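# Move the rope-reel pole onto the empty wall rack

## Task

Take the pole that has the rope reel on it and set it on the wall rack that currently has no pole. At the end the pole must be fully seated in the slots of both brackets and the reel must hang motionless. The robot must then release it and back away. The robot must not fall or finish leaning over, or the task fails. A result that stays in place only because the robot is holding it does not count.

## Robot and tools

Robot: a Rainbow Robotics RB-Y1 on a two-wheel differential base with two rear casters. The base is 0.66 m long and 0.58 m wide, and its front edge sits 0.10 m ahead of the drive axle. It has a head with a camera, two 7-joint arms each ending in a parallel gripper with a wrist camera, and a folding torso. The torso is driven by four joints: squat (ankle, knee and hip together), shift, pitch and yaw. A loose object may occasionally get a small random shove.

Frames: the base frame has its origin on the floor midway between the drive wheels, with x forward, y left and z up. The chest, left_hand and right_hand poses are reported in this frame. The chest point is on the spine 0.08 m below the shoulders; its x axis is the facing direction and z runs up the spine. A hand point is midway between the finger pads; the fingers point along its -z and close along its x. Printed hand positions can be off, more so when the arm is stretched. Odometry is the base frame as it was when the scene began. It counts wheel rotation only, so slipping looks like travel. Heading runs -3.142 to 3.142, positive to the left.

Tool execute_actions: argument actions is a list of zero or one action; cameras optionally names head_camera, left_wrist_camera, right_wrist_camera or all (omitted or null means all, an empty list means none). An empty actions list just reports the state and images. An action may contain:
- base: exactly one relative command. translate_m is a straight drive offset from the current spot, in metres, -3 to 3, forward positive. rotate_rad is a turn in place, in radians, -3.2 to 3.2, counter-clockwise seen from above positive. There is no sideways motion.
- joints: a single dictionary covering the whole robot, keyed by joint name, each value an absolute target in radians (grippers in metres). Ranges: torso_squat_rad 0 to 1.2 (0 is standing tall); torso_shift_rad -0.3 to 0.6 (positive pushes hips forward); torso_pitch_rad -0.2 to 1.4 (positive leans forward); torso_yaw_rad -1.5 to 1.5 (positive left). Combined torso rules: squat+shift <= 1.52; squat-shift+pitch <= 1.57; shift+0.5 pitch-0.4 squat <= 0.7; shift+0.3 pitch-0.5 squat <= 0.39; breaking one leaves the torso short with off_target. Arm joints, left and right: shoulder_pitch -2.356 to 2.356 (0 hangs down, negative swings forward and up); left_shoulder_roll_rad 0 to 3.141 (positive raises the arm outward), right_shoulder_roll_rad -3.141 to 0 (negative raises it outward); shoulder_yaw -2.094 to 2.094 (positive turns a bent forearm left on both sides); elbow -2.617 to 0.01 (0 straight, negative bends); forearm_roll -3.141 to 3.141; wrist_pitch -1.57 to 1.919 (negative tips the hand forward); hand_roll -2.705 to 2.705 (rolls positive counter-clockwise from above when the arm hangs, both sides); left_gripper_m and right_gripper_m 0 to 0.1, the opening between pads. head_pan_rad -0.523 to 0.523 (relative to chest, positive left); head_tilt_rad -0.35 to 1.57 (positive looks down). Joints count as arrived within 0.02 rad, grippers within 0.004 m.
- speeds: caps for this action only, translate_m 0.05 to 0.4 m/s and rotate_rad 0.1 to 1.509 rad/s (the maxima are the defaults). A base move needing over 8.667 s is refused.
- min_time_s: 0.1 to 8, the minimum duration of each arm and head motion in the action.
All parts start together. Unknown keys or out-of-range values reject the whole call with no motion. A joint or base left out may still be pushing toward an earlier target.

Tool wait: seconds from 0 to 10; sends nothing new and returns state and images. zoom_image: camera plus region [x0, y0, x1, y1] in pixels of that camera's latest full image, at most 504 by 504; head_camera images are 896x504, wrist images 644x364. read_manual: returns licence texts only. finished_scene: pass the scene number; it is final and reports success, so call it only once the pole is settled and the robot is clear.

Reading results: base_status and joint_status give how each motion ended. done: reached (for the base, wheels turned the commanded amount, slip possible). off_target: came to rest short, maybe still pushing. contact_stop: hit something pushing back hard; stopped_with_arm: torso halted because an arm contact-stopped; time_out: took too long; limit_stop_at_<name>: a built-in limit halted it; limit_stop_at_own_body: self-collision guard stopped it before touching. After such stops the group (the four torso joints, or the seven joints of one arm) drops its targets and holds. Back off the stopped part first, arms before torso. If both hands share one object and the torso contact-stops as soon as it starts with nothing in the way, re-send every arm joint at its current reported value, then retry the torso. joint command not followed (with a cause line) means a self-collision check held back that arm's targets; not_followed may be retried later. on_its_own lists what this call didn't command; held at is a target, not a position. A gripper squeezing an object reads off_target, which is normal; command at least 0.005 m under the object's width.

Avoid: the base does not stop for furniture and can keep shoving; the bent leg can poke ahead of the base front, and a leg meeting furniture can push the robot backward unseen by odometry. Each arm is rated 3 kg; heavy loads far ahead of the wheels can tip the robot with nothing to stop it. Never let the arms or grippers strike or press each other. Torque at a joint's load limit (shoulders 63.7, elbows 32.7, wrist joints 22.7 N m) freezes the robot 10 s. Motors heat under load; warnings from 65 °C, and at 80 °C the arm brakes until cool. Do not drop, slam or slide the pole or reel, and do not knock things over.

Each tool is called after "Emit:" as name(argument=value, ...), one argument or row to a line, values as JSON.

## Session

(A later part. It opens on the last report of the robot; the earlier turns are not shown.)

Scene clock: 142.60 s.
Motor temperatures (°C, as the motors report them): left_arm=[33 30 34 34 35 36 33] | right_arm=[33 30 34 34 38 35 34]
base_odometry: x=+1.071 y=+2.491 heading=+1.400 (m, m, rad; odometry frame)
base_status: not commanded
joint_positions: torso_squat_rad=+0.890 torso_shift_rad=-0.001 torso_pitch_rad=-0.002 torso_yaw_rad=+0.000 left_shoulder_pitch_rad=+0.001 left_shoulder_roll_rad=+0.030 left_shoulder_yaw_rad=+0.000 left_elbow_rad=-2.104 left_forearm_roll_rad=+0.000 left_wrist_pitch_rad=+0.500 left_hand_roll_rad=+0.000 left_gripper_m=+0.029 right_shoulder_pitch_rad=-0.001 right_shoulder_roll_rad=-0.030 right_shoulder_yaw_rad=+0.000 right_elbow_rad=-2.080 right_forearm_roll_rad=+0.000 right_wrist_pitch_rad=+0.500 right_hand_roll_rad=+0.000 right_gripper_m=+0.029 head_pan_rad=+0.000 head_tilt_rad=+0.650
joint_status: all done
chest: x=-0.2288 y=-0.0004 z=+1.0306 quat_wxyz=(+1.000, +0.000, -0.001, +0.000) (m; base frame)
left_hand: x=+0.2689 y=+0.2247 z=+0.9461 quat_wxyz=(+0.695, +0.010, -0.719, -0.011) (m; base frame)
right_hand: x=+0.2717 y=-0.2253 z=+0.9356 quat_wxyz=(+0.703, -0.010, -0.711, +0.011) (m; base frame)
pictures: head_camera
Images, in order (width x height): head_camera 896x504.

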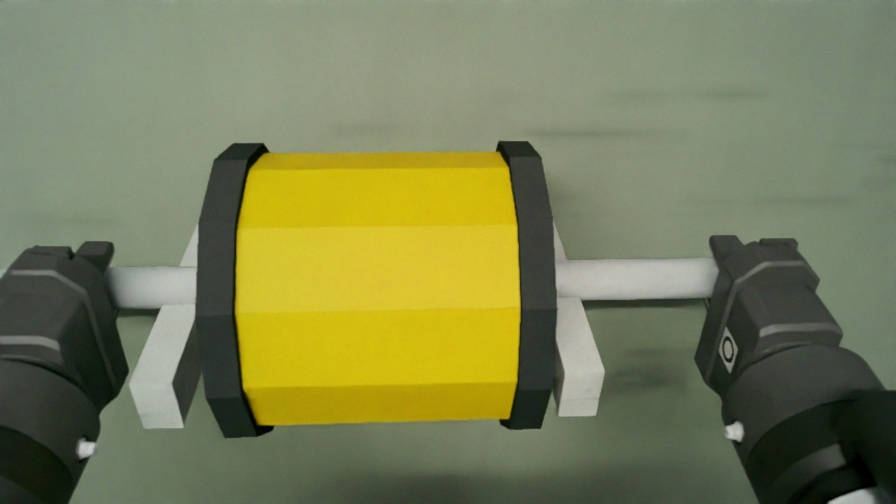

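Right touches front edge; nudge forward.

Emit:
execute_actions(
  actions=[
    {"base":{"translate_m":0.004}},
  ],
  cameras=[],
)

Emit:
execute_actions(
  actions=[
    {"joints":{"torso_squat_rad":0.915}},
  ],
  cameras=["head_camera"],
)

Scene clock: 149.43 s.
Motor temperatures (°C, as the motors report them): left_arm=[33 30 34 34 35 36 33] | right_arm=[33 30 34 34 38 35 34]
base_odometry: x=+1.072 y=+2.495 heading=+1.399 (m, m, rad; odometry frame)
base_status: done
joint_positions: torso_squat_rad=+0.890 torso_shift_rad=-0.001 torso_pitch_rad=-0.002 torso_yaw_rad=+0.000 left_shoulder_pitch_rad=+0.001 left_shoulder_roll_rad=+0.030 left_shoulder_yaw_rad=+0.000 left_elbow_rad=-2.104 left_forearm_roll_rad=+0.000 left_wrist_pitch_rad=+0.500 left_hand_roll_rad=+0.000 left_gripper_m=+0.029 right_shoulder_pitch_rad=+0.001 right_shoulder_roll_rad=-0.030 right_shoulder_yaw_rad=+0.000 right_elbow_rad=-2.079 right_forearm_roll_rad=+0.000 right_wrist_pitch_rad=+0.501 right_hand_roll_rad=+0.000 right_gripper_m=+0.029 head_pan_rad=+0.000 head_tilt_rad=+0.650
joint_status: not commanded
chest: x=-0.2291 y=-0.0004 z=+1.0305 quat_wxyz=(+1.000, +0.000, -0.001, +0.000) (m; base frame)
left_hand: x=+0.2686 y=+0.2246 z=+0.9463 quat_wxyz=(+0.695, +0.010, -0.719, -0.011) (m; base frame)
right_hand: x=+0.2713 y=-0.2257 z=+0.9345 quat_wxyz=(+0.704, -0.010, -0.710, +0.010) (m; base frame)
pictures: none
No camera images: the call's "cameras" was empty. Leave "cameras" out to get every camera's image.

Scene clock: 150.13 s.
Motor temperatures (°C, as the motors report them): left_arm=[33 30 34 34 35 36 33] | right_arm=[33 30 34 34 38 35 34]
base_odometry: x=+1.072 y=+2.495 heading=+1.399 (m, m, rad; odometry frame)
base_status: not commanded
joint_positions: torso_squat_rad=+0.915 torso_shift_rad=-0.001 torso_pitch_rad=-0.003 torso_yaw_rad=+0.000 left_shoulder_pitch_rad=+0.000 left_shoulder_roll_rad=+0.030 left_shoulder_yaw_rad=+0.000 left_elbow_rad=-2.105 left_forearm_roll_rad=+0.000 left_wrist_pitch_rad=+0.500 left_hand_roll_rad=+0.000 left_gripper_m=+0.029 right_shoulder_pitch_rad=+0.000 right_shoulder_roll_rad=-0.030 right_shoulder_yaw_rad=+0.000 right_elbow_rad=-2.080 right_forearm_roll_rad=+0.000 right_wrist_pitch_rad=+0.500 right_hand_roll_rad=+0.000 right_gripper_m=+0.029 head_pan_rad=+0.000 head_tilt_rad=+0.650
joint_status: all done
chest: x=-0.2293 y=-0.0004 z=+1.0167 quat_wxyz=(+1.000, +0.000, -0.001, +0.000) (m; base frame)
left_hand: x=+0.2684 y=+0.2245 z=+0.9341 quat_wxyz=(+0.694, +0.010, -0.720, -0.011) (m; base frame)
right_hand: x=+0.2711 y=-0.2255 z=+0.9219 quat_wxyz=(+0.703, -0.010, -0.711, +0.010) (m; base frame)
pictures: head_camera
Images, in order (width x height): head_camera 896x504.

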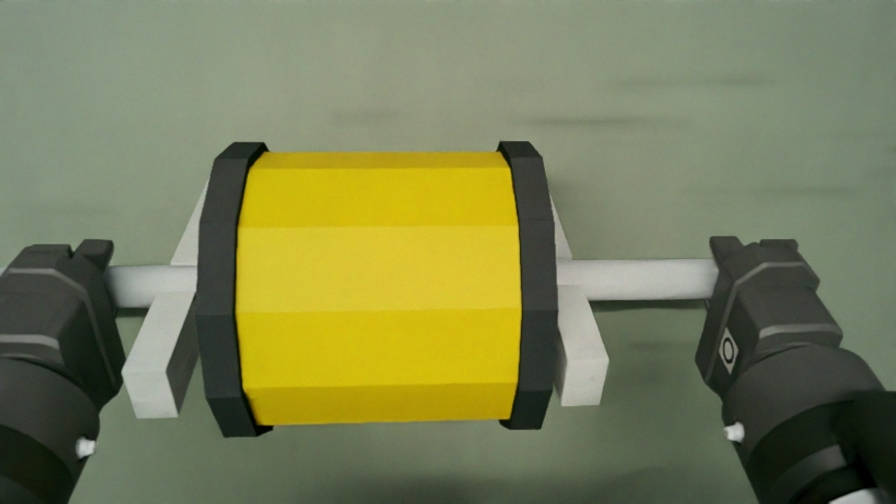

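Emit:
execute_actions(
  actions=[
    {"joints":{"left_gripper_m":0.1,"right_gripper_m":0.1}},
  ],
  cameras=[],
)

Emit:
execute_actions(
  actions=[
    {"base":{"translate_m":-0.4}},
  ],
  cameras=["head_camera"],
)

Emit:
finished_scene(
  scene=2,
)

Scene clock: 160.07 s.
Motor temperatures (°C, as the motors report them): left_arm=[32 30 34 34 35 35 33] | right_arm=[33 30 34 34 38 35 34]
base_odometry: x=+1.072 y=+2.495 heading=+1.399 (m, m, rad; odometry frame)
base_status: not commanded
joint_positions: torso_squat_rad=+0.915 torso_shift_rad=-0.001 torso_pitch_rad=-0.002 torso_yaw_rad=+0.000 left_shoulder_pitch_rad=+0.000 left_shoulder_roll_rad=+0.030 left_shoulder_yaw_rad=+0.000 left_elbow_rad=-2.105 left_forearm_roll_rad=+0.000 left_wrist_pitch_rad=+0.500 left_hand_roll_rad=+0.000 left_gripper_m=+0.100 right_shoulder_pitch_rad=+0.000 right_shoulder_roll_rad=-0.030 right_shoulder_yaw_rad=+0.000 right_elbow_rad=-2.080 right_forearm_roll_rad=+0.000 right_wrist_pitch_rad=+0.500 right_hand_roll_rad=+0.000 right_gripper_m=+0.100 head_pan_rad=+0.000 head_tilt_rad=+0.650
joint_status: all done
chest: x=-0.2292 y=-0.0004 z=+1.0168 quat_wxyz=(+1.000, +0.000, -0.001, +0.000) (m; base frame)
left_hand: x=+0.2685 y=+0.2245 z=+0.9338 quat_wxyz=(+0.694, +0.010, -0.720, -0.011) (m; base frame)
right_hand: x=+0.2712 y=-0.2255 z=+0.9218 quat_wxyz=(+0.703, -0.010, -0.711, +0.010) (m; base frame)
pictures: none
No camera images: the call's "cameras" was empty. Leave "cameras" out to get every camera's image.

Scene clock: 162.90 s.
Motor temperatures (°C, as the motors report them): left_arm=[32 30 34 34 35 35 33] | right_arm=[33 30 34 34 38 35 34]
base_odometry: x=+1.003 y=+2.101 heading=+1.396 (m, m, rad; odometry frame)
base_status: done
joint_positions: torso_squat_rad=+0.915 torso_shift_rad=-0.001 torso_pitch_rad=-0.002 torso_yaw_rad=+0.000 left_shoulder_pitch_rad=+0.000 left_shoulder_roll_rad=+0.030 left_shoulder_yaw_rad=+0.000 left_elbow_rad=-2.105 left_forearm_roll_rad=+0.000 left_wrist_pitch_rad=+0.500 left_hand_roll_rad=+0.000 left_gripper_m=+0.100 right_shoulder_pitch_rad=+0.000 right_shoulder_roll_rad=-0.030 right_shoulder_yaw_rad=+0.000 right_elbow_rad=-2.080 right_forearm_roll_rad=+0.000 right_wrist_pitch_rad=+0.500 right_hand_roll_rad=+0.000 right_gripper_m=+0.100 head_pan_rad=+0.000 head_tilt_rad=+0.650
joint_status: not commanded
chest: x=-0.2292 y=-0.0004 z=+1.0168 quat_wxyz=(+1.000, +0.000, -0.001, +0.000) (m; base frame)
left_hand: x=+0.2686 y=+0.2245 z=+0.9336 quat_wxyz=(+0.694, +0.010, -0.720, -0.011) (m; base frame)
right_hand: x=+0.2713 y=-0.2256 z=+0.9218 quat_wxyz=(+0.703, -0.010, -0.711, +0.010) (m; base frame)
pictures: head_camera
Images, in order (width x height): head_camera 896x504.

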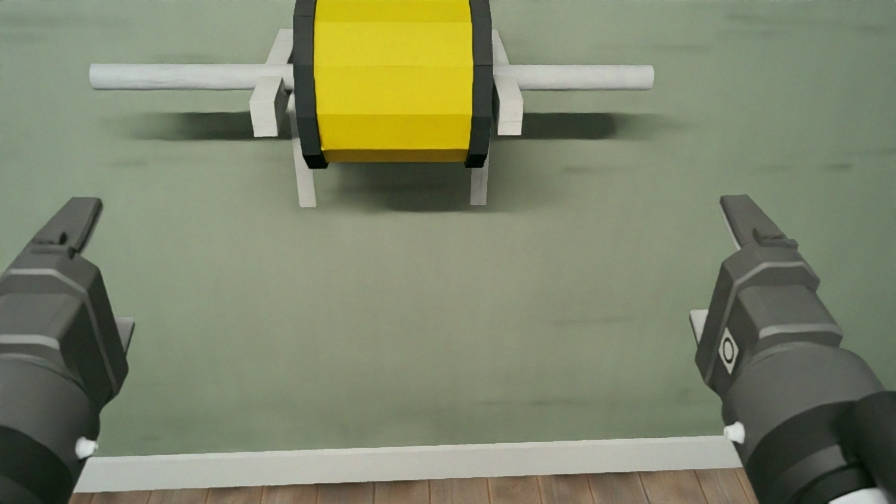

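The scene is finished: the task was done.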